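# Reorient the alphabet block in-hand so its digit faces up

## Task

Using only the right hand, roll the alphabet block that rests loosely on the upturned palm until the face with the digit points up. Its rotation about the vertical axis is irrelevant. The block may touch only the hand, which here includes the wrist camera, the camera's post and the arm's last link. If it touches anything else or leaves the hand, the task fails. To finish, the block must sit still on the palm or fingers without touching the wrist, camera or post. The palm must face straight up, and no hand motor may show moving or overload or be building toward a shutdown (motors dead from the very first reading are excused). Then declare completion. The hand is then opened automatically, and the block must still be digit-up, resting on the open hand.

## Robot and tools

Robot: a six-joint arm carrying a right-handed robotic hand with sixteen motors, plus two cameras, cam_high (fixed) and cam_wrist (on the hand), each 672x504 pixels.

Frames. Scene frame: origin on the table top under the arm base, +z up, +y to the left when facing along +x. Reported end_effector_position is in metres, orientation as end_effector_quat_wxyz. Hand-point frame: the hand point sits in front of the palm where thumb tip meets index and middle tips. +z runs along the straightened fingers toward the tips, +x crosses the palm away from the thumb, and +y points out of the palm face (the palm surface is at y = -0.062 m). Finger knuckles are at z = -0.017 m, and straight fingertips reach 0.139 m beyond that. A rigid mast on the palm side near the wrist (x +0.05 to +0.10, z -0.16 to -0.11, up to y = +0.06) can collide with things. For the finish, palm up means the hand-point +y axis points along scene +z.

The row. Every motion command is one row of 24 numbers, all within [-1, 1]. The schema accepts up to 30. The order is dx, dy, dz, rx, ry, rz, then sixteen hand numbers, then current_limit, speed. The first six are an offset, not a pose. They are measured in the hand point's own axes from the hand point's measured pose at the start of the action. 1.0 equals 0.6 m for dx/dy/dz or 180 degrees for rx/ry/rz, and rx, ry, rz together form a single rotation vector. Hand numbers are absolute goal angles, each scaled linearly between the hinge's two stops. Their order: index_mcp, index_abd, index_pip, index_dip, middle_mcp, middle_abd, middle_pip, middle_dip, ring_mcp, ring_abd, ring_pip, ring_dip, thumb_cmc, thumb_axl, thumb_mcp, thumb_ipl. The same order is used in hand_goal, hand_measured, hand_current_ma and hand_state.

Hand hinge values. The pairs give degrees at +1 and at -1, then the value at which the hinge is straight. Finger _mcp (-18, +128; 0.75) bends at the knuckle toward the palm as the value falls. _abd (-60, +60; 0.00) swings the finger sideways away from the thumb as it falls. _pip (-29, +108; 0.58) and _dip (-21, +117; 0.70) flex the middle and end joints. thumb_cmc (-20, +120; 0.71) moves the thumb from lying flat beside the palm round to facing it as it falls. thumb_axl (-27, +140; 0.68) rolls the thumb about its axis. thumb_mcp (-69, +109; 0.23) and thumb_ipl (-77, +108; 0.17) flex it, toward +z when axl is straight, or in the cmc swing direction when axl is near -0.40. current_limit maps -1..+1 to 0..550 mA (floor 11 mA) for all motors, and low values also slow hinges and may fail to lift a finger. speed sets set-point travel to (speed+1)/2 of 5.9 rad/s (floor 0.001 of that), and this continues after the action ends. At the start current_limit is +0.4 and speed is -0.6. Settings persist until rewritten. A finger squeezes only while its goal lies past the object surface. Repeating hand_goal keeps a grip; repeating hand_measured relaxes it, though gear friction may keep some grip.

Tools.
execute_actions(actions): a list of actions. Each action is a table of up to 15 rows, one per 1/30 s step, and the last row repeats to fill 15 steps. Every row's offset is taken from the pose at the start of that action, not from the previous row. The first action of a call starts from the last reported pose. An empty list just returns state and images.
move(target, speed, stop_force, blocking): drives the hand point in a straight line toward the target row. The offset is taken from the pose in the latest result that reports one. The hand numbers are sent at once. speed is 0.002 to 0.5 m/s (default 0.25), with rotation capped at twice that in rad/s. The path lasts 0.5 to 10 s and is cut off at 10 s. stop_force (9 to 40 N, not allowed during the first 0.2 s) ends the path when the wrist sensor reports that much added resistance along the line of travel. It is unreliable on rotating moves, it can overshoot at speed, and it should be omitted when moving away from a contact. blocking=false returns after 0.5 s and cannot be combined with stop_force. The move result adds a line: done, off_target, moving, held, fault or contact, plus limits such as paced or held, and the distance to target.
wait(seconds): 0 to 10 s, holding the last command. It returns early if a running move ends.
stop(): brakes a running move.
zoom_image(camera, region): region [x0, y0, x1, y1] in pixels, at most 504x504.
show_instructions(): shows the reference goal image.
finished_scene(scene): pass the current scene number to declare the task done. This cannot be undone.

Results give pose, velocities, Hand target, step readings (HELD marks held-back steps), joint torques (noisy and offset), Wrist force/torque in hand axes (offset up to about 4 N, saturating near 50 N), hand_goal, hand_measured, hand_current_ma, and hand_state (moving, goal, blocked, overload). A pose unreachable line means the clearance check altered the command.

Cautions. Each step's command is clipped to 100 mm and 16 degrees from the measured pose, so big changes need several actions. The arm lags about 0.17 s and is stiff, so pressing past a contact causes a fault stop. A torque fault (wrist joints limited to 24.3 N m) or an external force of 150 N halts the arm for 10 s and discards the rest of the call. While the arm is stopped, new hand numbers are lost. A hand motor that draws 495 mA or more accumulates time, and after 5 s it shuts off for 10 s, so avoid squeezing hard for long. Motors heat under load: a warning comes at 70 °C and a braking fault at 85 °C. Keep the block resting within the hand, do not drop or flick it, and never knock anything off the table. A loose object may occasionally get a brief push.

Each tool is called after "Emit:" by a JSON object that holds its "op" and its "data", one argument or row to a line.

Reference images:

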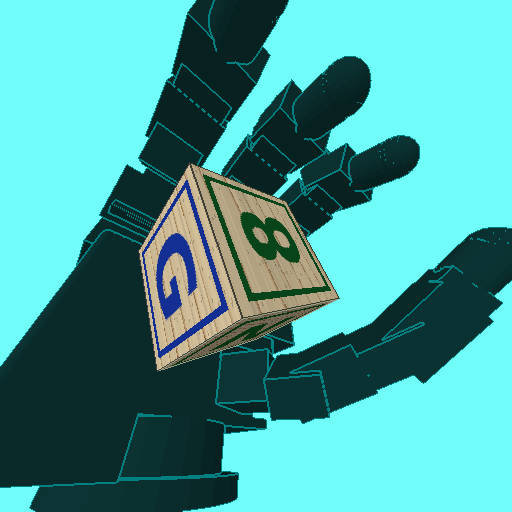

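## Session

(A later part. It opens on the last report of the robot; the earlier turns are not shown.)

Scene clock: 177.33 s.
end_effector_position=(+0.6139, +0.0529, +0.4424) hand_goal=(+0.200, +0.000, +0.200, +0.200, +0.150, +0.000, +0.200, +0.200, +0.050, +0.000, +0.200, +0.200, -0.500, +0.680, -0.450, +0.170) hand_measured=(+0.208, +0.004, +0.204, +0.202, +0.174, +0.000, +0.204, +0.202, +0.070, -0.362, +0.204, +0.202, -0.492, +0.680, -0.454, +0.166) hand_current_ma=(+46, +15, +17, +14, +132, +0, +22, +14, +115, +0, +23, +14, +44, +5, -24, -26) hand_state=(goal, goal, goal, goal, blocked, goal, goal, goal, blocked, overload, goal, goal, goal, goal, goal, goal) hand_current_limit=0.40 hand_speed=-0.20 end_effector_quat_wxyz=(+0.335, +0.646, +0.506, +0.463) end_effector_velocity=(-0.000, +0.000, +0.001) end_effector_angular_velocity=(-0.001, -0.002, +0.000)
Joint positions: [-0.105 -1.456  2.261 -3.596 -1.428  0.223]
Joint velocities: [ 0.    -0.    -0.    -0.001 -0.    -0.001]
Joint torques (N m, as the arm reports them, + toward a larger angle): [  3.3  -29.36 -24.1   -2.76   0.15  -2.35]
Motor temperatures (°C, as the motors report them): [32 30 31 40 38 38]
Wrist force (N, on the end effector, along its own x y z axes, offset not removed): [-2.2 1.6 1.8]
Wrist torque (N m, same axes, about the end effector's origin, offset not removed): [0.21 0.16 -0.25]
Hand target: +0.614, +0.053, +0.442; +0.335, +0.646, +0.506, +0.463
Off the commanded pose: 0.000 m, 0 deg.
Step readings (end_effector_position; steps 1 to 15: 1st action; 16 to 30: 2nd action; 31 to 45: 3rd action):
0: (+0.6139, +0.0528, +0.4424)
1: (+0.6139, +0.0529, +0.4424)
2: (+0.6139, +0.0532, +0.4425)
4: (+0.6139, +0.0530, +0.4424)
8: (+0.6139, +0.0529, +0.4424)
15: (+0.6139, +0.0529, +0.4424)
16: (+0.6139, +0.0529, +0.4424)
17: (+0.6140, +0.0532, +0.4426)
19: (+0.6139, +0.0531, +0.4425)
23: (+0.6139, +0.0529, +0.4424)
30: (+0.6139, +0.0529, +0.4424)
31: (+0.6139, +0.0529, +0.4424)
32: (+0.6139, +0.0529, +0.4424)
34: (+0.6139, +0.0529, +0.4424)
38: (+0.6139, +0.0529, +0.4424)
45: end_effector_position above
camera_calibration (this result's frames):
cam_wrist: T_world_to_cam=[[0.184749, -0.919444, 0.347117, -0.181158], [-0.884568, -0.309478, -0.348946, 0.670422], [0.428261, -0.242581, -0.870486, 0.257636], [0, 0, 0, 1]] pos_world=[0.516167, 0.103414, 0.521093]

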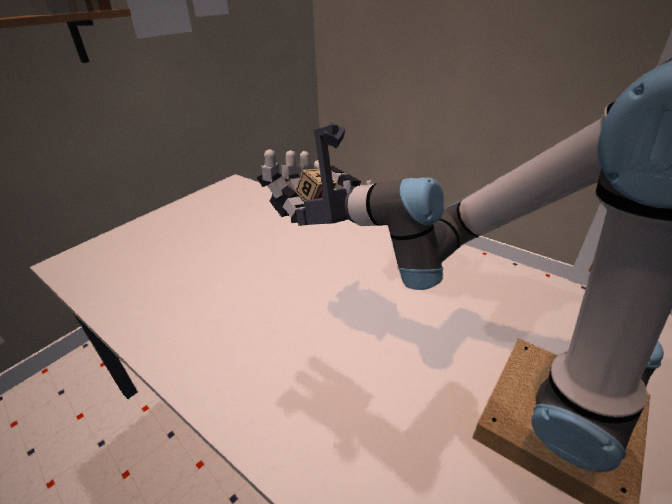

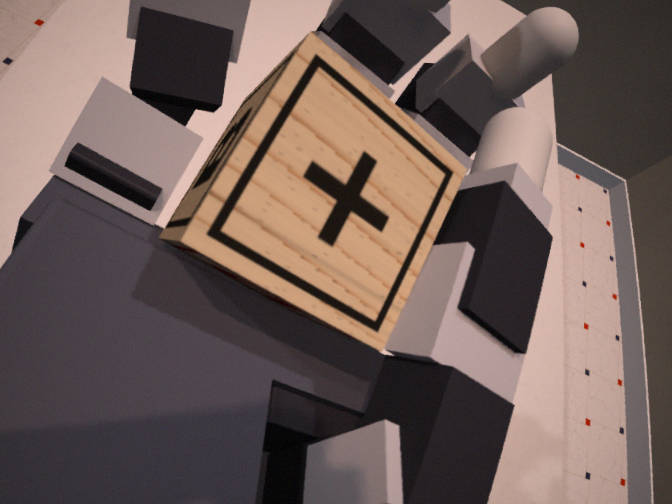

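Emit:
{"op": "execute_actions", "data": {
  "actions": [
    [[0,0,0,0,0,-0.05,0.15,0,0.2,0.2,0.15,0,0.2,0.2,0.15,0,0.2,0.2,-0.5,0.68,-0.45,0.17,0.4,-0.2]],
    [[0,0,0,0,0,-0.05,0.15,0,0.2,0.2,0.15,0,0.2,0.2,0.15,0,0.2,0.2,-0.4,0.68,-0.35,0.17,0.4,-0.2]],
    [[0,0,0,0,0,0,0.15,0,0.2,0.2,0.15,0,0.2,0.2,0.15,0,0.2,0.2,-0.4,0.68,-0.35,0.17,0.4,-0.2]]
  ]
}}

Emit:
{"op": "zoom_image", "data": {
  "camera": "cam_high",
  "region": [240, 100, 400, 250]
}}

Scene clock: 195.47 s.
end_effector_position=(+0.6139, +0.0528, +0.4422) hand_goal=(+0.150, +0.000, +0.200, +0.200, +0.150, +0.000, +0.200, +0.200, +0.150, +0.000, +0.200, +0.200, -0.400, +0.680, -0.350, +0.170) hand_measured=(+0.170, +0.004, +0.204, +0.202, +0.174, +0.000, +0.204, +0.202, +0.158, -0.362, +0.204, +0.202, -0.400, +0.682, -0.362, +0.166) hand_current_ma=(+125, +14, +17, +14, +129, +0, +23, +14, +44, +0, +21, +13, +1, +7, -85, -26) hand_state=(blocked, goal, goal, goal, blocked, goal, goal, goal, goal, overload, goal, goal, goal, goal, goal, goal) hand_current_limit=0.40 hand_speed=-0.20 end_effector_quat_wxyz=(+0.402, +0.561, +0.599, +0.406) end_effector_velocity=(+0.000, +0.001, -0.000) end_effector_angular_velocity=(+0.001, +0.000, +0.002)
Joint positions: [-0.177 -1.452  2.293 -3.627 -1.361 -0.113]
Joint velocities: [ 0.     0.     0.    -0.     0.002 -0.   ]
Joint torques (N m, as the arm reports them, + toward a larger angle): [ 10.   -23.48 -14.32  -4.28  -1.23   1.84]
Motor temperatures (°C, as the motors report them): [32 30 31 40 38 38]
Wrist force (N, on the end effector, along its own x y z axes, offset not removed): [-0.5 -0.7 0.1]
Wrist torque (N m, same axes, about the end effector's origin, offset not removed): [-0.02 -0.08 -0.22]
Hand target: +0.614, +0.053, +0.442; +0.402, +0.561, +0.599, +0.406
Off the commanded pose: 0.000 m, 0 deg.
Step readings (end_effector_position; steps 1 to 15: 1st action; 16 to 30: 2nd action; 31 to 45: 3rd action):
0: (+0.6139, +0.0529, +0.4424)
1: (+0.6139, +0.0527, +0.4423)
2: (+0.6136, +0.0515, +0.4416)
4: (+0.6135, +0.0513, +0.4413)
8: (+0.6138, +0.0526, +0.4420)
15: (+0.6139, +0.0529, +0.4423)
16: (+0.6139, +0.0527, +0.4422)
17: (+0.6137, +0.0514, +0.4418)
19: (+0.6136, +0.0512, +0.4416)
23: (+0.6138, +0.0525, +0.4419)
30: (+0.6140, +0.0528, +0.4422)
31: (+0.6140, +0.0528, +0.4422)
32: (+0.6140, +0.0528, +0.4422)
34: (+0.6140, +0.0528, +0.4422)
38: (+0.6140, +0.0528, +0.4422)
45: end_effector_position above
camera_calibration (this result's frames):
cam_wrist: T_world_to_cam=[[0.27014, -0.756575, 0.595499, -0.352033], [-0.838204, -0.489125, -0.241188, 0.603714], [0.47375, -0.433995, -0.766296, 0.193514], [0, 0, 0, 1]] pos_world=[0.509456, 0.112936, 0.503532]

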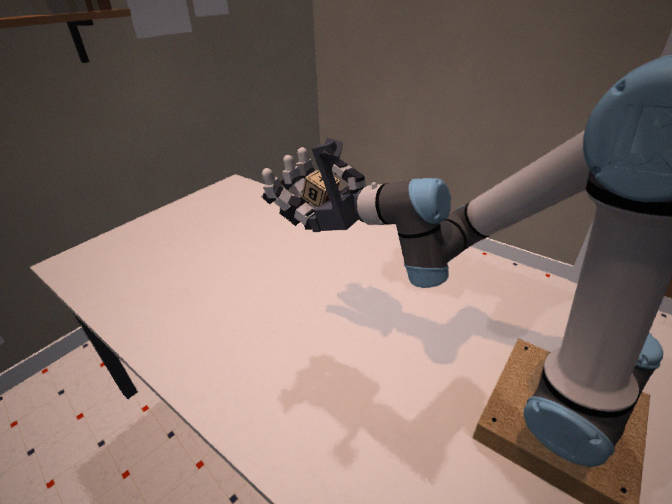

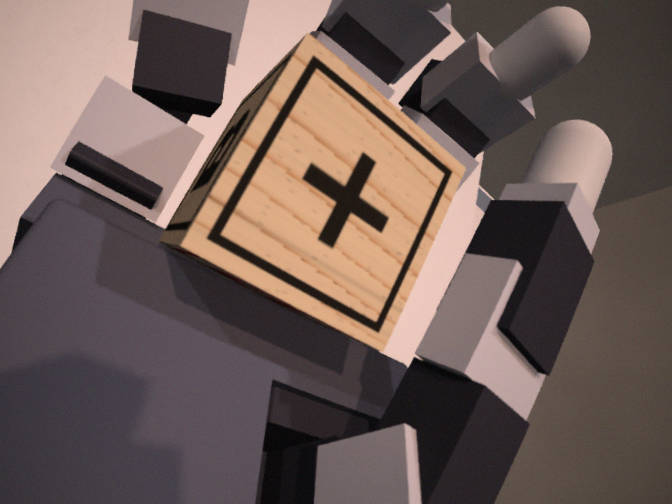

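Region (240, 100, 400, 250) of cam_high's 672x504 image, scaled by 3.150, with more detail than that image has; it fills the top 472 rows of this view, and the rest is white.

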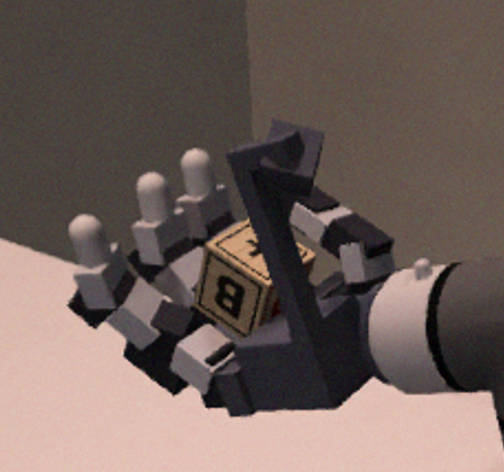

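Emit:
{"op": "execute_actions", "data": {
  "actions": [
    [[0,0,0,-0.04,0,0,0,0,0.2,0.2,0,0,0.2,0.2,0,0,0.2,0.2,-0.3,0.68,-0.3,0.17,0.4,-0.2]],
    [[0,0,0,-0.03,0,0,-0.15,0,0.3,0.2,-0.15,0,0.3,0.2,-0.1,0,0.3,0.2,-0.3,0.68,-0.3,0.17,0.4,-0.2]],
    [[0,0,0,-0.03,0,0,-0.3,0,0.4,0.3,-0.3,0,0.4,0.3,-0.1,0,0.3,0.2,-0.3,0.68,-0.3,0.17,0.4,-0.2]],
    [[0,0,0,0,0,0,-0.3,0,0.4,0.3,-0.3,0,0.4,0.3,-0.1,0,0.3,0.2,-0.3,0.68,-0.3,0.17,0.4,-0.2]]
  ]
}}

Emit:
{"op": "zoom_image", "data": {
  "camera": "cam_high",
  "region": [240, 100, 400, 250]
}}

Scene clock: 216.93 s.
end_effector_position=(+0.6138, +0.0528, +0.4418) hand_goal=(-0.300, +0.000, +0.400, +0.300, -0.300, +0.000, +0.400, +0.300, -0.100, +0.000, +0.300, +0.200, -0.300, +0.680, -0.300, +0.170) hand_measured=(-0.270, -0.004, +0.404, +0.298, -0.288, +0.000, +0.398, +0.296, -0.086, -0.362, +0.298, +0.202, -0.290, +0.684, -0.300, +0.170) hand_current_ma=(+180, -15, +21, -6, +65, +0, -12, -17, +75, +0, -7, +13, +48, +24, -1, -1) hand_state=(blocked, goal, goal, goal, goal, goal, goal, goal, goal, overload, goal, goal, goal, goal, goal, goal) hand_current_limit=0.40 hand_speed=-0.20 end_effector_quat_wxyz=(+0.484, +0.492, +0.530, +0.493) end_effector_velocity=(-0.001, +0.001, +0.001) end_effector_angular_velocity=(-0.000, -0.002, +0.002)
Joint positions: [-0.176 -1.173  2.237 -4.166 -1.337 -0.042]
Joint velocities: [ 0.001 -0.002  0.001 -0.001  0.001 -0.   ]
Joint torques (N m, as the arm reports them, + toward a larger angle): [  6.24 -36.29  -4.91  -1.03  -0.25  -2.03]
Motor temperatures (°C, as the motors report them): [32 30 31 40 38 38]
Wrist force (N, on the end effector, along its own x y z axes, offset not removed): [-1.1 0.4 1.5]
Wrist torque (N m, same axes, about the end effector's origin, offset not removed): [-0.16 -0.13 -0.17]
Hand target: +0.614, +0.053, +0.442; +0.484, +0.492, +0.530, +0.493
Off the commanded pose: 0.000 m, 0 deg.
Step readings (end_effector_position; steps 1 to 15: 1st action; 16 to 30: 2nd action; 31 to 45: 3rd action; 46 to 60: 4th action):
0: (+0.6140, +0.0528, +0.4422)
1: (+0.6140, +0.0528, +0.4420)
2: (+0.6149, +0.0527, +0.4390)
4: (+0.6159, +0.0525, +0.4346)
8: (+0.6137, +0.0528, +0.4399)
15: (+0.6139, +0.0528, +0.4420)
16: (+0.6140, +0.0528, +0.4420)
17: (+0.6150, +0.0526, +0.4405)
19: (+0.6152, +0.0527, +0.4389)
23: (+0.6139, +0.0527, +0.4411)
30: (+0.6139, +0.0528, +0.4419)
31: (+0.6140, +0.0528, +0.4419)
32: (+0.6151, +0.0526, +0.4410)
34: (+0.6153, +0.0525, +0.4396)
38: (+0.6139, +0.0528, +0.4411)
45: (+0.6138, +0.0528, +0.4418)
46: (+0.6138, +0.0528, +0.4418)
47: (+0.6138, +0.0528, +0.4418)
49: (+0.6138, +0.0528, +0.4418)
53: (+0.6139, +0.0528, +0.4417)
60: end_effector_position above
camera_calibration (this result's frames):
cam_wrist: T_world_to_cam=[[0.0848119, -0.76465, 0.63884, -0.2567], [-0.720024, -0.49022, -0.491172, 0.641497], [0.688747, -0.418323, -0.592143, -0.016489], [0, 0, 0, 1]] pos_world=[0.495021, 0.111291, 0.469311]

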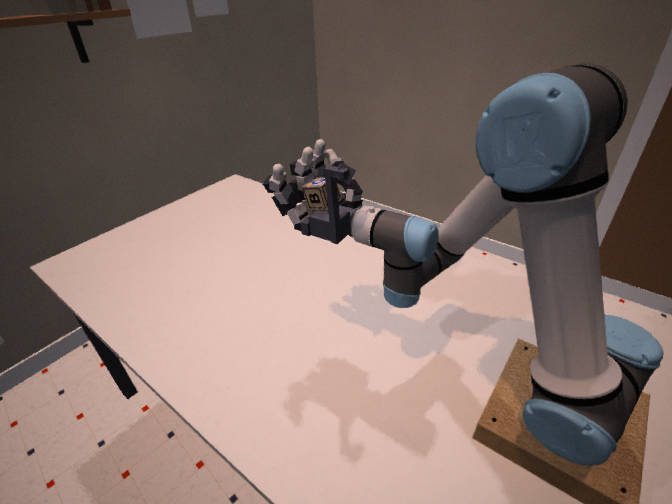

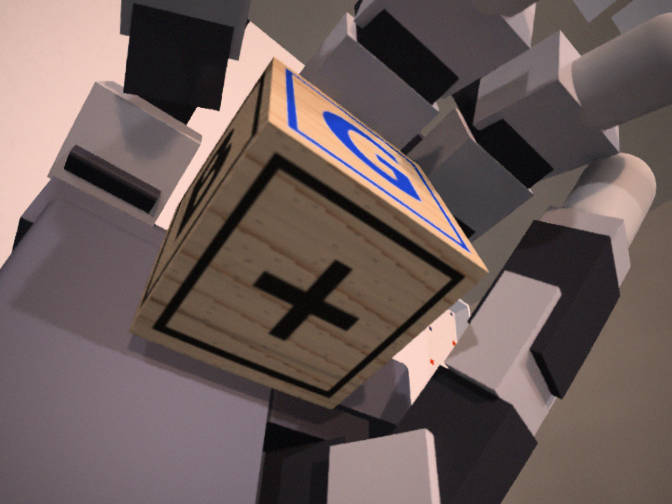

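Region (240, 100, 400, 250) of cam_high's 672x504 image, scaled by 3.150, with more detail than that image has; it fills the top 472 rows of this view, and the rest is white.

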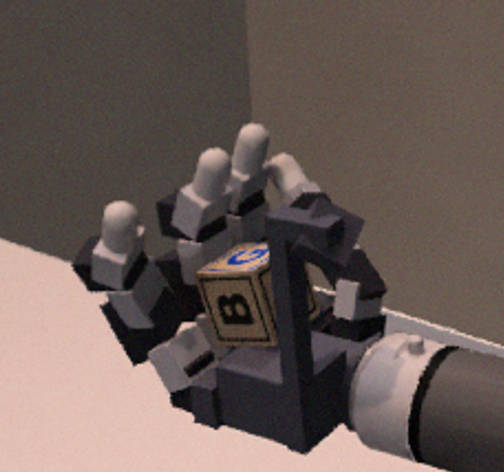

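Emit:
{"op": "execute_actions", "data": {
  "actions": [
    [[0,0,0,0,0,0,0.2,0,0.3,0.2,0.2,0,0.3,0.2,0.2,0,0.3,0.2,-0.3,0.68,-0.25,0.17,0.4,0]],
    [[0,0,0,0.02,0,0,0.62,0,0.1,0.1,0.62,0,0.1,0.1,0.55,0,0.1,0.1,-0.3,0.68,-0.25,0.17,0.4,0]],
    [[0,0,0,0.02,0,0,0.62,0,0.1,0.1,0.62,0,0.1,0.1,0.55,0,0.1,0.1,-0.3,0.68,-0.25,0.17,0.4,0]],
    [[0,0,0,0.015,0,0,0.62,0,0.1,0.1,0.62,0,0.1,0.1,0.55,0,0.1,0.1,-0.3,0.68,-0.25,0.17,0.4,0]],
    [[0,0,0,0,0,0,0.62,0,0.1,0.1,0.62,0,0.1,0.1,0.55,0,0.1,0.1,-0.3,0.68,-0.25,0.17,0.4,0]]
  ]
}}

Emit:
{"op": "zoom_image", "data": {
  "camera": "cam_high",
  "region": [240, 100, 400, 250]
}}

Scene clock: 230.77 s.
end_effector_position=(+0.6138, +0.0528, +0.4419) hand_goal=(+0.620, +0.000, +0.100, +0.100, +0.620, +0.000, +0.100, +0.100, +0.550, +0.000, +0.100, +0.100, -0.300, +0.680, -0.250, +0.170) hand_measured=(+0.630, -0.004, +0.108, +0.102, +0.632, +0.000, +0.106, +0.102, +0.560, -0.362, +0.106, +0.102, -0.292, +0.684, -0.258, +0.170) hand_current_ma=(+55, -15, +36, +14, +63, +0, +35, +14, +53, +0, +35, +14, +44, +24, -59, -1) hand_state=(goal, goal, goal, goal, goal, goal, goal, goal, goal, overload, goal, goal, goal, goal, goal, goal) hand_current_limit=0.40 hand_speed=0.00 end_effector_quat_wxyz=(+0.440, +0.531, +0.570, +0.446) end_effector_velocity=(-0.000, +0.000, -0.000) end_effector_angular_velocity=(+0.002, +0.001, +0.000)
Joint positions: [-0.179 -1.329  2.286 -3.884 -1.345 -0.083]
Joint velocities: [ 0.001 -0.     0.     0.001 -0.     0.001]
Joint torques (N m, as the arm reports them, + toward a larger angle): [ -7.48 -16.8   -9.45  -4.05  -1.08  -0.85]
Motor temperatures (°C, as the motors report them): [32 30 31 40 38 38]
Wrist force (N, on the end effector, along its own x y z axes, offset not removed): [1.0 2.6 -1.0]
Wrist torque (N m, same axes, about the end effector's origin, offset not removed): [0.49 -0.23 -0.03]
Hand target: +0.614, +0.053, +0.442; +0.440, +0.532, +0.570, +0.446
Off the commanded pose: 0.000 m, 0 deg.
Step readings (end_effector_position; steps 1 to 15: 1st action; 16 to 30: 2nd action; 31 to 45: 3rd action; 46 to 60: 4th action; 61 to 75: 5th action):
0: (+0.6138, +0.0528, +0.4418)
1: (+0.6138, +0.0528, +0.4418)
2: (+0.6138, +0.0528, +0.4418)
4: (+0.6138, +0.0528, +0.4418)
8: (+0.6138, +0.0528, +0.4418)
15: (+0.6138, +0.0528, +0.4418)
16: (+0.6138, +0.0528, +0.4418)
17: (+0.6131, +0.0530, +0.4423)
19: (+0.6130, +0.0530, +0.4423)
23: (+0.6135, +0.0529, +0.4418)
30: (+0.6138, +0.0528, +0.4418)
31: (+0.6137, +0.0528, +0.4418)
32: (+0.6130, +0.0530, +0.4425)
34: (+0.6129, +0.0530, +0.4425)
38: (+0.6135, +0.0529, +0.4419)
45: (+0.6138, +0.0528, +0.4418)
46: (+0.6137, +0.0529, +0.4419)
47: (+0.6133, +0.0529, +0.4424)
49: (+0.6133, +0.0529, +0.4423)
53: (+0.6136, +0.0529, +0.4419)
60: (+0.6138, +0.0528, +0.4418)
61: (+0.6138, +0.0528, +0.4418)
62: (+0.6138, +0.0528, +0.4418)
64: (+0.6138, +0.0528, +0.4418)
68: (+0.6138, +0.0528, +0.4419)
75: end_effector_position above
camera_calibration (this result's frames):
cam_wrist: T_world_to_cam=[[0.189176, -0.759854, 0.62196, -0.313602], [-0.7948, -0.490444, -0.357432, 0.628307], [0.576633, -0.426716, -0.696712, 0.0991142], [0, 0, 0, 1]] pos_world=[0.501552, 0.112151, 0.488679]

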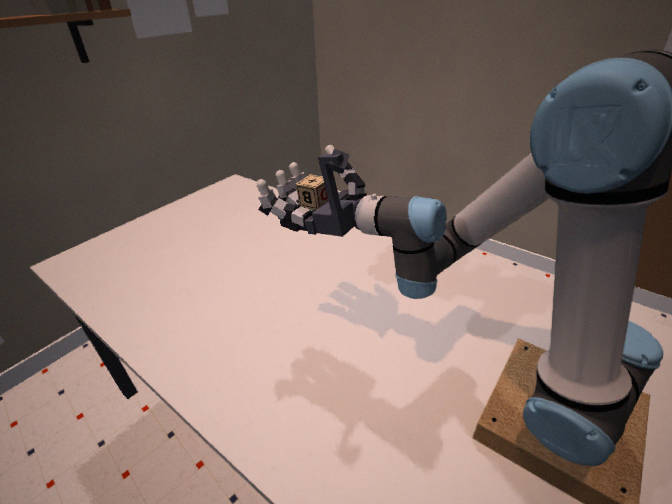

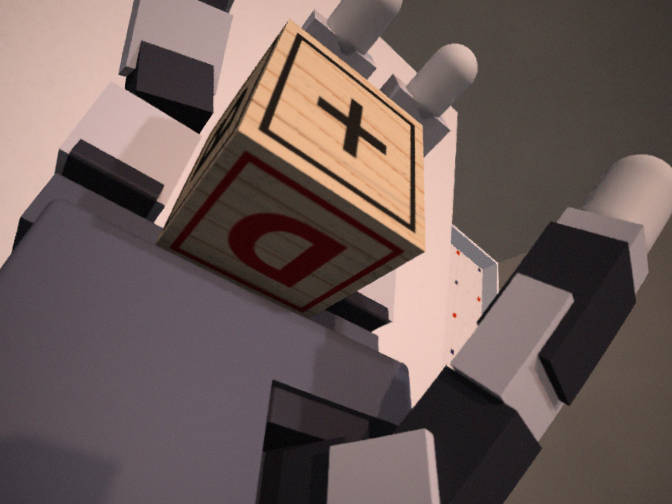

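Region (240, 100, 400, 250) of cam_high's 672x504 image, scaled by 3.150, with more detail than that image has; it fills the top 472 rows of this view, and the rest is white.

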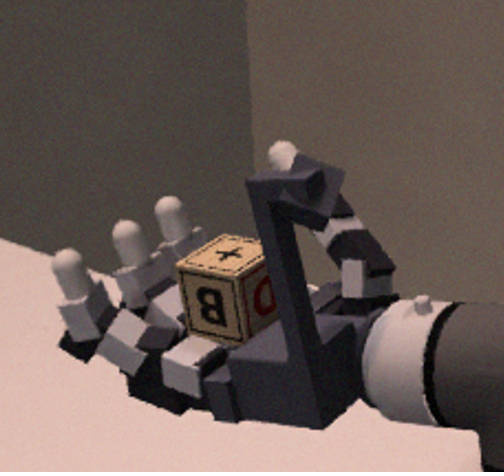

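Emit:
{"op": "execute_actions", "data": {
  "actions": [
    [[0,0,0,0,0,0,0.3,0,0.2,0.2,0.3,0,0.2,0.2,0.3,0,0.2,0.2,-0.3,0.68,-0.3,0.17,0.4,-0.1]],
    [[0,0,0,-0.03,0,0,0,0,0.3,0.2,0,0,0.3,0.2,0,0,0.3,0.2,-0.3,0.68,-0.3,0.17,0.4,-0.1]],
    [[0,0,0,-0.025,0,0,-0.35,0,0.4,0.3,-0.35,0,0.4,0.3,-0.1,0,0.3,0.2,-0.3,0.68,-0.3,0.17,0.4,-0.1]],
    [[0,0,0,-0.03,0,0,-0.55,0,0.4,0.3,-0.55,0,0.4,0.3,-0.1,0,0.3,0.2,-0.3,0.68,-0.3,0.17,0.4,-0.1]],
    [[0,0,0,-0.02,0,0,-0.55,0,0.4,0.3,-0.55,0,0.4,0.3,-0.1,0,0.3,0.2,-0.3,0.68,-0.3,0.17,0.4,-0.1]],
    [[0,0,0,0,0,0,-0.55,0,0.4,0.3,-0.55,0,0.4,0.3,-0.1,0,0.3,0.2,-0.3,0.68,-0.3,0.17,0.4,-0.1]]
  ]
}}

Emit:
{"op": "zoom_image", "data": {
  "camera": "cam_high",
  "region": [240, 100, 400, 250]
}}

Scene clock: 259.33 s.
end_effector_position=(+0.6137, +0.0529, +0.4416) hand_goal=(-0.550, +0.000, +0.400, +0.300, -0.550, +0.000, +0.400, +0.300, -0.100, +0.000, +0.300, +0.200, -0.300, +0.680, -0.300, +0.170) hand_measured=(-0.468, -0.020, +0.412, +0.298, +0.418, +0.000, +0.400, +0.298, -0.090, -0.362, +0.300, +0.198, -0.266, +0.696, -0.290, +0.174) hand_current_ma=(+385, -85, +57, -8, +385, +0, +2, -12, +61, +0, -2, -13, +171, +100, +69, +22) hand_state=(blocked, goal, goal, goal, blocked, goal, goal, goal, goal, overload, goal, goal, blocked, goal, goal, goal) hand_current_limit=0.40 hand_speed=-0.10 end_effector_quat_wxyz=(+0.520, +0.453, +0.490, +0.533) end_effector_velocity=(-0.000, -0.001, +0.000) end_effector_angular_velocity=(-0.000, -0.001, -0.001)
Joint positions: [-0.17  -1.042  2.16  -4.379 -1.339 -0.005]
Joint velocities: [-0.002 -0.    -0.    -0.001  0.    -0.   ]
Joint torques (N m, as the arm reports them, + toward a larger angle): [  8.05 -39.5   -4.26  -0.66  -0.96  -0.02]
Motor temperatures (°C, as the motors report them): [32 30 31 40 38 38]
Wrist force (N, on the end effector, along its own x y z axes, offset not removed): [-0.7 0.4 0.1]
Wrist torque (N m, same axes, about the end effector's origin, offset not removed): [-0.10 0.04 -0.20]
Hand target: +0.614, +0.053, +0.442; +0.520, +0.453, +0.490, +0.533
Off the commanded pose: 0.000 m, 0 deg.
Step readings (end_effector_position; steps 1 to 15: 1st action; 16 to 30: 2nd action; 31 to 45: 3rd action; 46 to 60: 4th action; 61 to 75: 5th action; 76 to 90: 6th action):
0: (+0.6138, +0.0528, +0.4418)
1: (+0.6138, +0.0528, +0.4418)
2: (+0.6138, +0.0528, +0.4418)
4: (+0.6138, +0.0528, +0.4418)
8: (+0.6138, +0.0528, +0.4418)
15: (+0.6138, +0.0528, +0.4418)
16: (+0.6139, +0.0528, +0.4418)
17: (+0.6149, +0.0527, +0.4405)
19: (+0.6152, +0.0526, +0.4388)
23: (+0.6138, +0.0527, +0.4410)
30: (+0.6138, +0.0529, +0.4418)
31: (+0.6139, +0.0528, +0.4418)
32: (+0.6148, +0.0526, +0.4409)
34: (+0.6147, +0.0526, +0.4402)
38: (+0.6138, +0.0529, +0.4412)
45: (+0.6137, +0.0529, +0.4417)
46: (+0.6138, +0.0529, +0.4417)
47: (+0.6150, +0.0526, +0.4412)
49: (+0.6150, +0.0526, +0.4401)
53: (+0.6138, +0.0529, +0.4411)
60: (+0.6137, +0.0529, +0.4416)
61: (+0.6138, +0.0529, +0.4416)
62: (+0.6143, +0.0528, +0.4413)
64: (+0.6141, +0.0528, +0.4411)
68: (+0.6137, +0.0529, +0.4414)
75: (+0.6137, +0.0529, +0.4416)
76: (+0.6137, +0.0529, +0.4416)
77: (+0.6137, +0.0529, +0.4416)
79: (+0.6137, +0.0529, +0.4416)
83: (+0.6137, +0.0529, +0.4416)
90: end_effector_position above
camera_calibration (this result's frames):
cam_wrist: T_world_to_cam=[[-0.0107495, -0.769414, 0.63866, -0.197505], [-0.633294, -0.489037, -0.599818, 0.63601], [0.773836, -0.410907, -0.482009, -0.117769], [0, 0, 0, 1]] pos_world=[0.491792, 0.110677, 0.450863]

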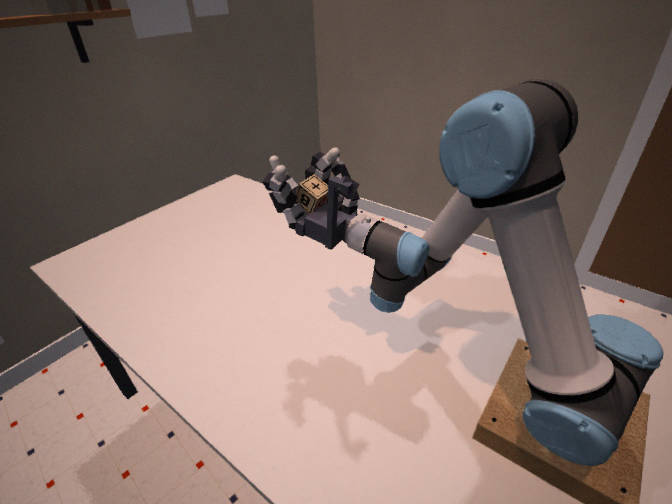

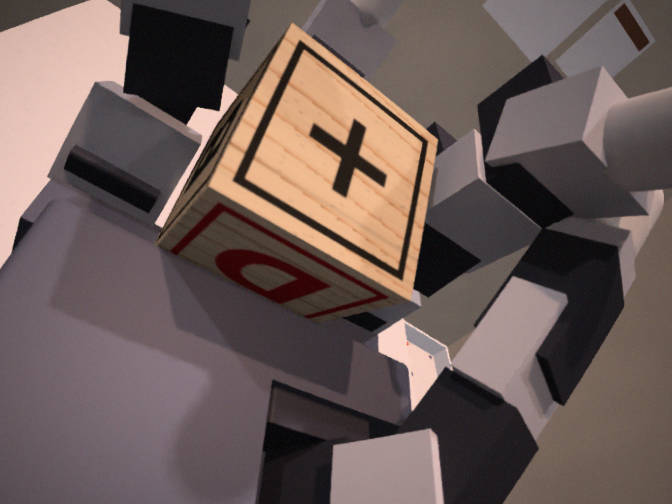

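Region (240, 100, 400, 250) of cam_high's 672x504 image, scaled by 3.150, with more detail than that image has; it fills the top 472 rows of this view, and the rest is white.

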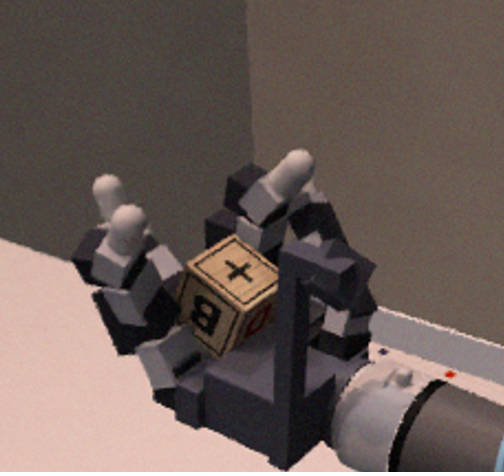

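Emit:
{"op": "execute_actions", "data": {
  "actions": [
    [[0,0,0,0.05,0,0,0.3,0,0.3,0.2,0.55,0,0.3,0.2,0.3,0,0.3,0.2,-0.25,0.68,-0.25,0.17,0.4,0]],
    [[0,0,0,0.05,0,0,0.55,0,0.3,0.2,0.6,0,0.3,0.2,0.55,0,0.3,0.2,-0.25,0.68,-0.25,0.17,0.4,0]],
    [[0,0,0,0.05,0,0,0.55,0,0.3,0.2,0.6,0,0.3,0.2,0.55,0,0.3,0.2,-0.25,0.68,-0.25,0.17,0.4,0]],
    [[0,0,0,0,0,0,0.4,0,0.3,0.2,0.4,0,0.3,0.2,0.4,0,0.3,0.2,-0.25,0.68,-0.25,0.17,0.4,-0.4]],
    [[0,0,0,0,0,0,0.2,0,0.3,0.2,0.2,0,0.3,0.2,0.2,0,0.3,0.2,-0.25,0.68,-0.25,0.17,0.4,-0.4]],
    [[0,0,0,0,0,0,0.2,0,0.3,0.2,0.2,0,0.3,0.2,0.2,0,0.3,0.2,-0.25,0.68,-0.25,0.17,0.4,-0.4]]
  ]
}}

Emit:
{"op": "zoom_image", "data": {
  "camera": "cam_high",
  "region": [240, 100, 400, 250]
}}

Scene clock: 272.50 s.
end_effector_position=(+0.6132, +0.0530, +0.4416) hand_goal=(+0.200, +0.000, +0.300, +0.200, +0.200, +0.000, +0.300, +0.200, +0.200, +0.000, +0.300, +0.200, -0.250, +0.680, -0.250, +0.170) hand_measured=(+0.222, -0.004, +0.302, +0.202, +0.418, +0.000, +0.306, +0.204, +0.224, -0.362, +0.302, +0.198, -0.244, +0.684, -0.256, +0.170) hand_current_ma=(+135, -15, +13, +12, +385, +0, +34, +16, +131, +0, +7, -11, +31, +28, -48, +3) hand_state=(blocked, goal, goal, goal, blocked, goal, goal, goal, blocked, overload, goal, goal, goal, goal, goal, goal) hand_current_limit=0.40 hand_speed=-0.40 end_effector_quat_wxyz=(+0.403, +0.560, +0.599, +0.407) end_effector_velocity=(+0.000, -0.001, -0.001) end_effector_angular_velocity=(+0.002, +0.001, -0.001)
Joint positions: [-0.178 -1.451  2.295 -3.632 -1.359 -0.113]
Joint velocities: [-0.001  0.001  0.    -0.001  0.001  0.001]
Joint torques (N m, as the arm reports them, + toward a larger angle): [  7.34 -15.46 -13.14  -3.56   0.55   1.83]
Motor temperatures (°C, as the motors report them): [32 30 31 40 38 38]
Wrist force (N, on the end effector, along its own x y z axes, offset not removed): [-0.8 2.3 -0.6]
Wrist torque (N m, same axes, about the end effector's origin, offset not removed): [0.47 0.07 -0.26]
Hand target: +0.613, +0.053, +0.442; +0.403, +0.560, +0.599, +0.407
Off the commanded pose: 0.000 m, 0 deg.
Step readings (end_effector_position; steps 1 to 15: 1st action; 16 to 30: 2nd action; 31 to 45: 3rd action; 46 to 60: 4th action; 61 to 75: 5th action; 76 to 90: 6th action):
0: (+0.6137, +0.0529, +0.4416)
1: (+0.6136, +0.0529, +0.4416)
2: (+0.6124, +0.0530, +0.4418)
4: (+0.6102, +0.0535, +0.4424)
8: (+0.6121, +0.0532, +0.4411)
15: (+0.6136, +0.0529, +0.4415)
16: (+0.6135, +0.0529, +0.4415)
17: (+0.6120, +0.0531, +0.4416)
19: (+0.6093, +0.0537, +0.4438)
23: (+0.6116, +0.0533, +0.4416)
30: (+0.6134, +0.0530, +0.4415)
31: (+0.6134, +0.0529, +0.4415)
32: (+0.6119, +0.0531, +0.4425)
34: (+0.6091, +0.0536, +0.4470)
38: (+0.6112, +0.0533, +0.4426)
45: (+0.6132, +0.0530, +0.4416)
46: (+0.6133, +0.0530, +0.4416)
47: (+0.6133, +0.0530, +0.4416)
49: (+0.6132, +0.0530, +0.4417)
53: (+0.6132, +0.0530, +0.4418)
60: (+0.6132, +0.0530, +0.4416)
61: (+0.6132, +0.0530, +0.4416)
62: (+0.6132, +0.0530, +0.4416)
64: (+0.6132, +0.0530, +0.4416)
68: (+0.6132, +0.0530, +0.4416)
75: (+0.6132, +0.0530, +0.4416)
76: (+0.6132, +0.0530, +0.4416)
77: (+0.6132, +0.0530, +0.4416)
79: (+0.6132, +0.0530, +0.4416)
83: (+0.6132, +0.0530, +0.4416)
90: end_effector_position above
camera_calibration (this result's frames):
cam_wrist: T_world_to_cam=[[0.269677, -0.756441, 0.595879, -0.351237], [-0.83737, -0.489769, -0.24277, 0.603239], [0.475484, -0.433502, -0.765501, 0.192064], [0, 0, 0, 1]] pos_world=[0.508532, 0.113018, 0.502768]

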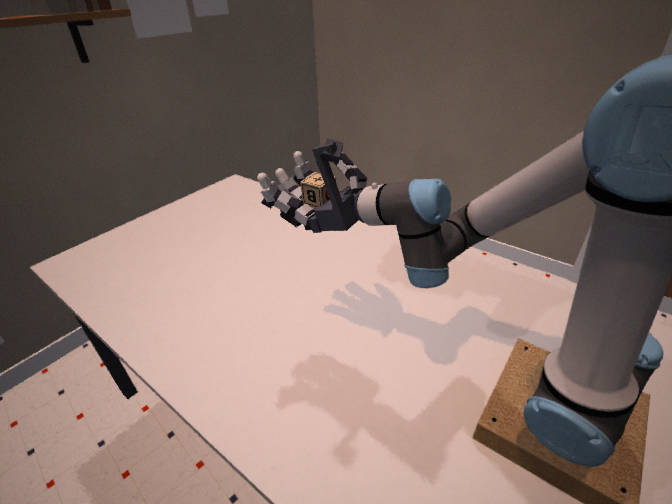

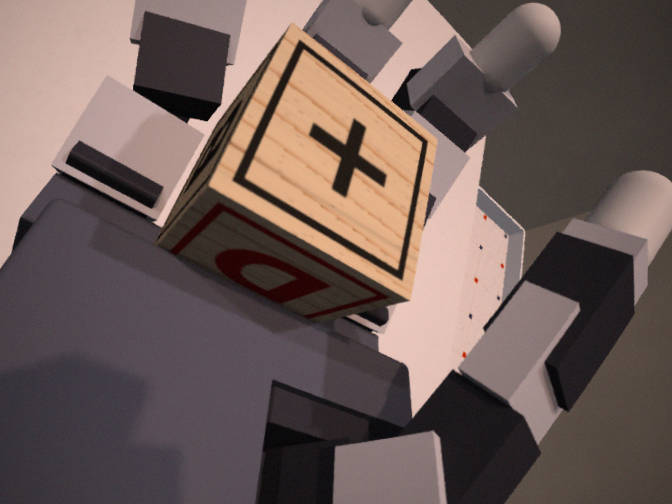

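Region (240, 100, 400, 250) of cam_high's 672x504 image, scaled by 3.150, with more detail than that image has; it fills the top 472 rows of this view, and the rest is white.

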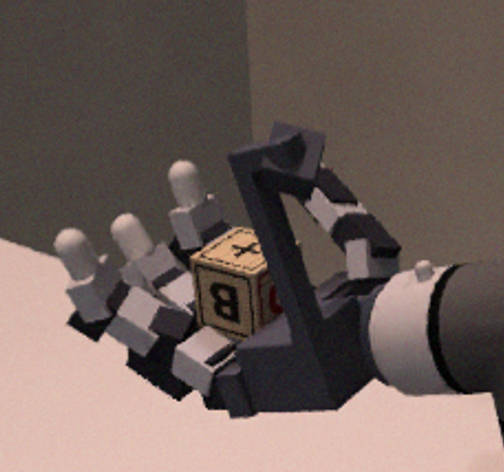

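Emit:
{"op": "execute_actions", "data": {
  "actions": [
    [[0,0,0,0,0,0,0.45,0,0.2,0.2,0.7,0,0.1,0.2,0.45,0,0.2,0.2,-0.25,0.68,-0.25,0.17,0.4,0]],
    [[0,0,0,0,0,0,0.45,0,0.2,0.2,0.7,0,0.1,0.2,0.45,0,0.2,0.2,-0.25,0.68,-0.25,0.17,0.4,0]],
    [[0,0,0,0,0,0,0.45,0,0.2,0.2,0.7,0,0.1,0.2,0.45,0,0.2,0.2,-0.25,0.68,-0.25,0.17,0.4,0]]
  ]
}}

Emit:
{"op": "zoom_image", "data": {
  "camera": "cam_high",
  "region": [240, 100, 400, 250]
}}

Scene clock: 280.10 s.
end_effector_position=(+0.6132, +0.0530, +0.4416) hand_goal=(+0.450, +0.000, +0.200, +0.200, +0.700, +0.000, +0.100, +0.200, +0.450, +0.000, +0.200, +0.200, -0.250, +0.680, -0.250, +0.170) hand_measured=(+0.458, -0.004, +0.208, +0.202, +0.710, +0.000, +0.110, +0.202, +0.458, -0.362, +0.208, +0.198, -0.244, +0.684, -0.256, +0.170) hand_current_ma=(+51, -15, +44, +12, +59, +0, +46, +15, +49, +0, +43, -11, +31, +28, -48, +3) hand_state=(goal, goal, goal, goal, goal, goal, goal, goal, goal, overload, goal, goal, goal, goal, goal, goal) hand_current_limit=0.40 hand_speed=0.00 end_effector_quat_wxyz=(+0.403, +0.560, +0.599, +0.407) end_effector_velocity=(+0.000, +0.000, -0.001) end_effector_angular_velocity=(+0.000, +0.002, +0.001)
Joint positions: [-0.178 -1.451  2.295 -3.632 -1.359 -0.113]
Joint velocities: [ 0.     0.001  0.     0.001  0.001 -0.   ]
Joint torques (N m, as the arm reports them, + toward a larger angle): [  7.29 -15.05 -12.53  -3.68   0.43   1.88]
Motor temperatures (°C, as the motors report them): [32 30 31 40 38 38]
Wrist force (N, on the end effector, along its own x y z axes, offset not removed): [0.2 0.2 1.1]
Wrist torque (N m, same axes, about the end effector's origin, offset not removed): [0.07 -0.07 -0.08]
Hand target: +0.613, +0.053, +0.442; +0.403, +0.560, +0.599, +0.407
Off the commanded pose: 0.000 m, 0 deg.
Step readings (end_effector_position; steps 1 to 15: 1st action; 16 to 30: 2nd action; 31 to 45: 3rd action):
0: (+0.6132, +0.0530, +0.4416)
1: (+0.6132, +0.0530, +0.4416)
2: (+0.6132, +0.0530, +0.4416)
4: (+0.6132, +0.0530, +0.4416)
8: (+0.6132, +0.0530, +0.4416)
15: (+0.6132, +0.0530, +0.4416)
16: (+0.6132, +0.0530, +0.4416)
17: (+0.6132, +0.0530, +0.4416)
19: (+0.6132, +0.0530, +0.4416)
23: (+0.6132, +0.0530, +0.4416)
30: (+0.6132, +0.0530, +0.4416)
31: (+0.6132, +0.0530, +0.4416)
32: (+0.6132, +0.0530, +0.4416)
34: (+0.6132, +0.0530, +0.4416)
38: (+0.6132, +0.0530, +0.4416)
45: end_effector_position above
camera_calibration (this result's frames):
cam_wrist: T_world_to_cam=[[0.269678, -0.756441, 0.595879, -0.351237], [-0.83737, -0.489769, -0.24277, 0.603239], [0.475484, -0.433501, -0.765501, 0.192064], [0, 0, 0, 1]] pos_world=[0.508532, 0.113018, 0.502768]

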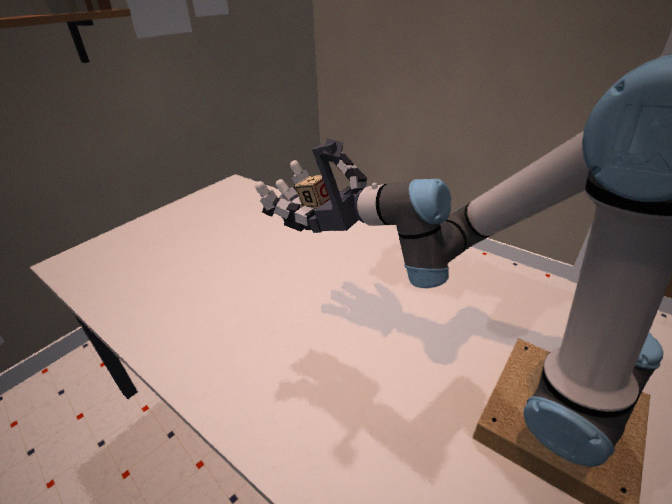

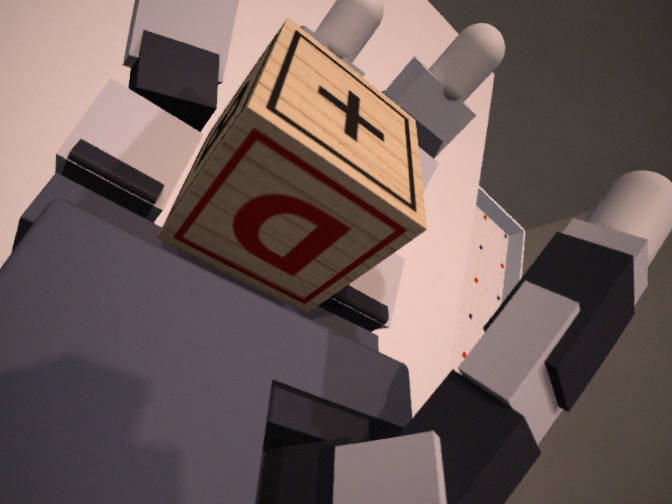

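Region (240, 100, 400, 250) of cam_high's 672x504 image, scaled by 3.150, with more detail than that image has; it fills the top 472 rows of this view, and the rest is white.

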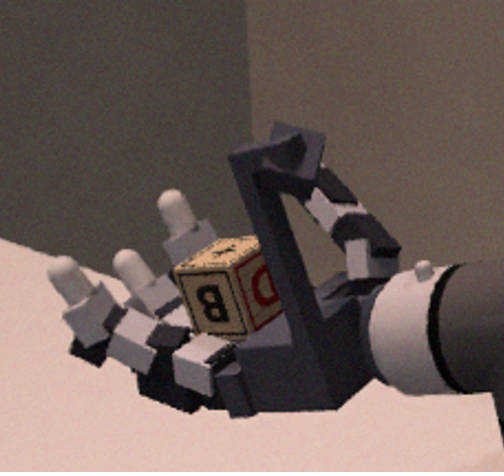

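Emit:
{"op": "execute_actions", "data": {
  "actions": [
    [[0,0,0,0,0,0.04,0.55,0,0.1,0.1,0.55,0,0.1,0.1,0.3,0,0.2,0.2,-0.5,0.68,-0.45,0.17,0.4,-0.1]],
    [[0,0,0,0,0,0.04,0.55,0,0.1,0.1,0.55,0,0.1,0.1,0.2,0,0.2,0.2,-0.5,0.68,-0.45,0.17,0.4,-0.1]],
    [[0,0,0,0,0,0.03,0.55,0,0.1,0.1,0.55,0,0.1,0.1,0.2,0,0.2,0.2,-0.5,0.68,-0.45,0.17,0.4,-0.1]],
    [[0,0,0,0,0,0,0.55,0,0.1,0.1,0.55,0,0.1,0.1,0.2,0,0.2,0.2,-0.5,0.68,-0.45,0.17,0.4,-0.1]]
  ]
}}

Emit:
{"op": "zoom_image", "data": {
  "camera": "cam_high",
  "region": [240, 100, 400, 250]
}}

Scene clock: 297.07 s.
end_effector_position=(+0.6132, +0.0531, +0.4416) hand_goal=(+0.550, +0.000, +0.100, +0.100, +0.550, +0.000, +0.100, +0.100, +0.200, +0.000, +0.200, +0.200, -0.500, +0.680, -0.450, +0.170) hand_measured=(+0.558, -0.002, +0.108, +0.104, +0.578, +0.000, +0.108, +0.104, +0.222, -0.362, +0.206, +0.198, -0.494, +0.684, -0.454, +0.170) hand_current_ma=(+50, -8, +43, +16, +153, +0, +40, +16, +124, +0, +33, -11, +30, +19, -24, +2) hand_state=(goal, goal, goal, goal, blocked, goal, goal, goal, blocked, overload, goal, goal, goal, goal, goal, goal) hand_current_limit=0.40 hand_speed=-0.10 end_effector_quat_wxyz=(+0.328, +0.654, +0.495, +0.469) end_effector_velocity=(+0.000, +0.000, -0.001) end_effector_angular_velocity=(-0.001, +0.003, +0.001)
Joint positions: [-0.098 -1.455  2.26  -3.598 -1.434  0.257]
Joint velocities: [-0.     0.002  0.     0.001  0.001 -0.001]
Joint torques (N m, as the arm reports them, + toward a larger angle): [ -1.17 -30.11 -21.68  -3.45   1.14  -2.35]
Motor temperatures (°C, as the motors report them): [32 30 31 40 38 38]
Wrist force (N, on the end effector, along its own x y z axes, offset not removed): [-0.5 1.1 -0.6]
Wrist torque (N m, same axes, about the end effector's origin, offset not removed): [0.24 -0.12 -0.12]
Hand target: +0.613, +0.053, +0.442; +0.327, +0.654, +0.495, +0.469
Off the commanded pose: 0.000 m, 0 deg.
Step readings (end_effector_position; steps 1 to 15: 1st action; 16 to 30: 2nd action; 31 to 45: 3rd action; 46 to 60: 4th action):
0: (+0.6132, +0.0530, +0.4416)
1: (+0.6132, +0.0531, +0.4416)
2: (+0.6132, +0.0542, +0.4418)
4: (+0.6132, +0.0542, +0.4416)
8: (+0.6131, +0.0533, +0.4415)
15: (+0.6132, +0.0530, +0.4416)
16: (+0.6132, +0.0531, +0.4417)
17: (+0.6133, +0.0541, +0.4421)
19: (+0.6132, +0.0542, +0.4420)
23: (+0.6131, +0.0533, +0.4416)
30: (+0.6132, +0.0530, +0.4416)
31: (+0.6132, +0.0531, +0.4417)
32: (+0.6133, +0.0537, +0.4420)
34: (+0.6132, +0.0536, +0.4419)
38: (+0.6131, +0.0532, +0.4416)
45: (+0.6131, +0.0531, +0.4416)
46: (+0.6131, +0.0531, +0.4416)
47: (+0.6131, +0.0531, +0.4416)
49: (+0.6131, +0.0531, +0.4416)
53: (+0.6131, +0.0531, +0.4416)
60: end_effector_position above
camera_calibration (this result's frames):
cam_wrist: T_world_to_cam=[[0.175069, -0.931203, 0.319707, -0.161906], [-0.887473, -0.289859, -0.358293, 0.674392], [0.426313, -0.221006, -0.877162, 0.260312], [0, 0, 0, 1]] pos_world=[0.515876, 0.102241, 0.521728]

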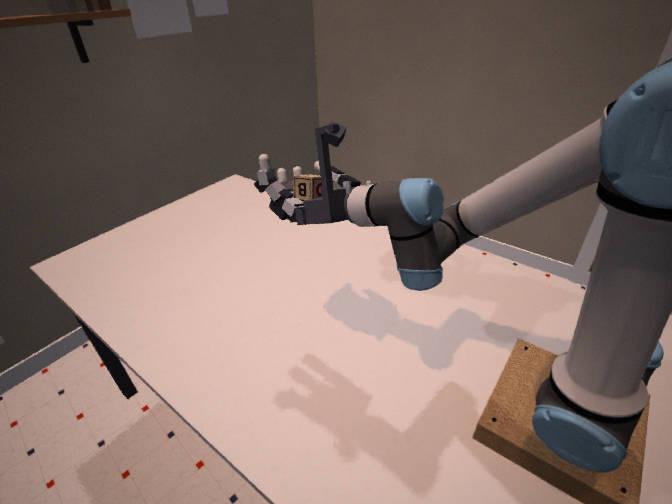

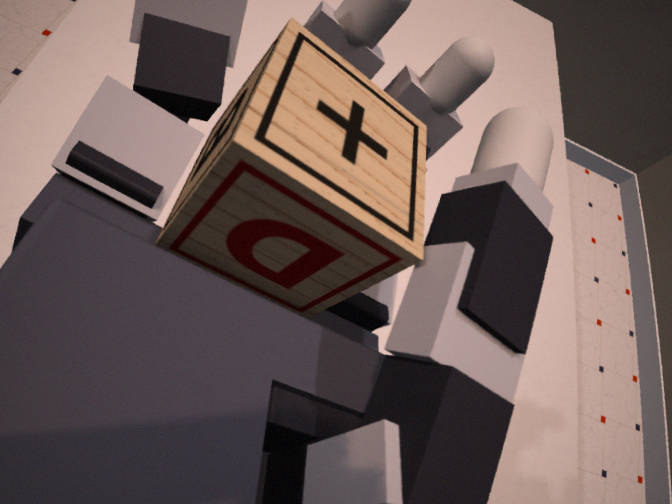

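Region (240, 100, 400, 250) of cam_high's 672x504 image, scaled by 3.150, with more detail than that image has; it fills the top 472 rows of this view, and the rest is white.

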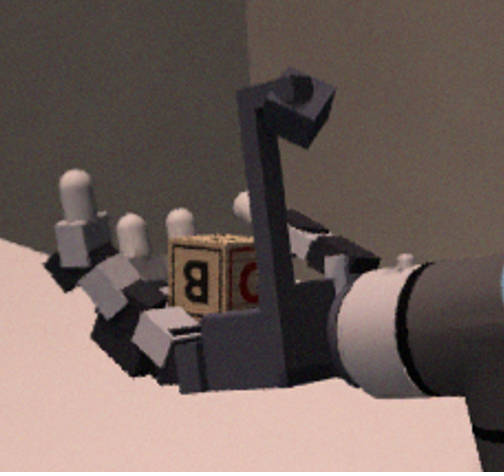

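Emit:
{"op": "execute_actions", "data": {
  "actions": [
    [[0,0,0,0,0,-0.055,0.55,0,0.15,0.0,0.55,0,0.15,0.0,0.45,0,0.15,0.0,-0.45,0.68,-0.4,0.17,0.4,-0.1]],
    [[0,0,0,0,0,-0.055,0.55,0,0.15,0.0,0.55,0,0.15,0.0,0.45,0,0.15,0.0,-0.4,0.68,-0.35,0.17,0.4,-0.1]],
    [[0,0,0,0.04,0,0,0.55,0,0.15,0.0,0.55,0,0.15,0.0,0.45,0,0.15,0.0,-0.4,0.68,-0.35,0.17,0.4,-0.1]],
    [[0,0,0,0.04,0,0,0.55,0,0.15,0.0,0.55,0,0.15,0.0,0.45,0,0.15,0.0,-0.4,0.68,-0.35,0.17,0.4,-0.1]],
    [[0,0,0,0,0,0,0.55,0,0.15,0.0,0.55,0,0.15,0.0,0.45,0,0.15,0.0,-0.4,0.68,-0.35,0.17,0.4,-0.1]]
  ]
}}

Emit:
{"op": "zoom_image", "data": {
  "camera": "cam_high",
  "region": [230, 100, 390, 250]
}}

Scene clock: 317.73 s.
end_effector_position=(+0.6129, +0.0531, +0.4418) hand_goal=(+0.550, +0.000, +0.150, +0.000, +0.550, +0.000, +0.150, +0.000, +0.450, +0.000, +0.150, +0.000, -0.400, +0.680, -0.350, +0.170) hand_measured=(+0.560, -0.002, +0.152, +0.002, +0.568, +0.000, +0.152, +0.002, +0.462, -0.362, +0.156, +0.002, -0.400, +0.682, -0.358, +0.170) hand_current_ma=(+65, -7, +8, +15, +91, +0, +8, +15, +66, +0, +28, +15, +5, +14, -57, -3) hand_state=(goal, goal, goal, goal, goal, goal, goal, goal, goal, overload, goal, goal, goal, goal, goal, goal) hand_current_limit=0.40 hand_speed=-0.10 end_effector_quat_wxyz=(+0.331, +0.605, +0.644, +0.330) end_effector_velocity=(+0.000, +0.000, -0.001) end_effector_angular_velocity=(+0.001, +0.003, +0.000)
Joint positions: [-0.167 -1.63   2.239 -3.149 -1.402 -0.155]
Joint velocities: [ 0.001  0.001  0.     0.001 -0.     0.001]
Joint torques (N m, as the arm reports them, + toward a larger angle): [  6.21  -9.77 -14.21  -4.75   1.35   1.56]
Motor temperatures (°C, as the motors report them): [32 30 31 40 38 38]
Wrist force (N, on the end effector, along its own x y z axes, offset not removed): [0.4 1.0 0.9]
Wrist torque (N m, same axes, about the end effector's origin, offset not removed): [0.29 -0.32 -0.14]
Hand target: +0.613, +0.053, +0.442; +0.331, +0.605, +0.644, +0.330
Off the commanded pose: 0.000 m, 0 deg.
Step readings (end_effector_position; steps 1 to 15: 1st action; 16 to 30: 2nd action; 31 to 45: 3rd action; 46 to 60: 4th action; 61 to 75: 5th action):
0: (+0.6131, +0.0531, +0.4416)
1: (+0.6131, +0.0529, +0.4415)
2: (+0.6128, +0.0515, +0.4406)
4: (+0.6127, +0.0512, +0.4402)
8: (+0.6130, +0.0528, +0.4411)
15: (+0.6132, +0.0530, +0.4415)
16: (+0.6131, +0.0529, +0.4414)
17: (+0.6129, +0.0515, +0.4409)
19: (+0.6128, +0.0511, +0.4406)
23: (+0.6130, +0.0527, +0.4410)
30: (+0.6132, +0.0530, +0.4414)
31: (+0.6131, +0.0530, +0.4416)
32: (+0.6122, +0.0531, +0.4446)
34: (+0.6104, +0.0535, +0.4487)
38: (+0.6117, +0.0532, +0.4431)
45: (+0.6130, +0.0530, +0.4415)
46: (+0.6131, +0.0530, +0.4419)
47: (+0.6125, +0.0531, +0.4464)
49: (+0.6111, +0.0534, +0.4508)
53: (+0.6118, +0.0533, +0.4437)
60: (+0.6129, +0.0531, +0.4417)
61: (+0.6129, +0.0531, +0.4417)
62: (+0.6129, +0.0531, +0.4417)
64: (+0.6129, +0.0531, +0.4418)
68: (+0.6129, +0.0531, +0.4420)
75: end_effector_position above
camera_calibration (this result's frames):
cam_wrist: T_world_to_cam=[[0.402308, -0.752129, 0.521967, -0.400037], [-0.874035, -0.485195, -0.025477, 0.529292], [0.272418, -0.445968, -0.852585, 0.355935], [0, 0, 0, 1]] pos_world=[0.526595, 0.114665, 0.525756]

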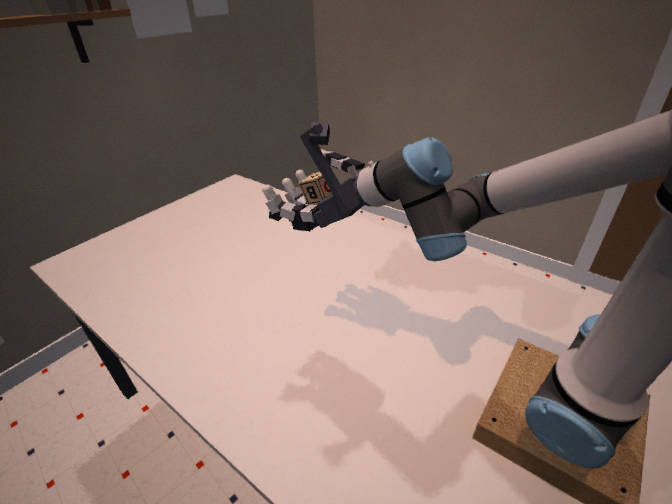

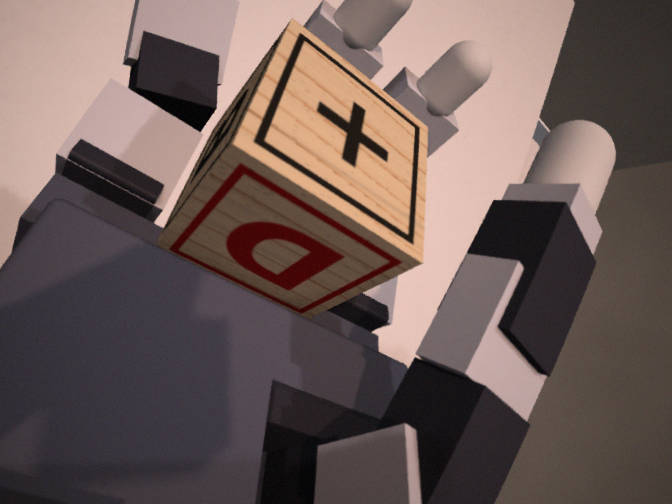

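Region (230, 100, 390, 250) of cam_high's 672x504 image, scaled by 3.150, with more detail than that image has; it fills the top 472 rows of this view, and the rest is white.

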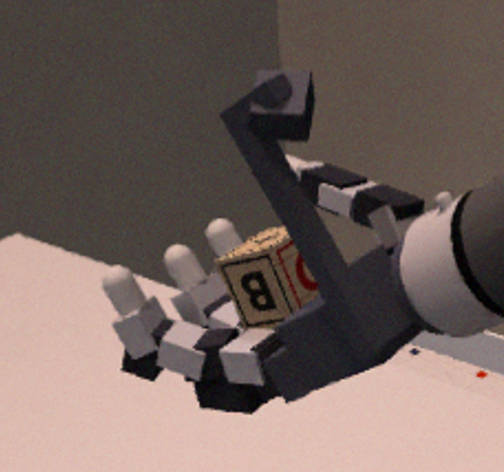

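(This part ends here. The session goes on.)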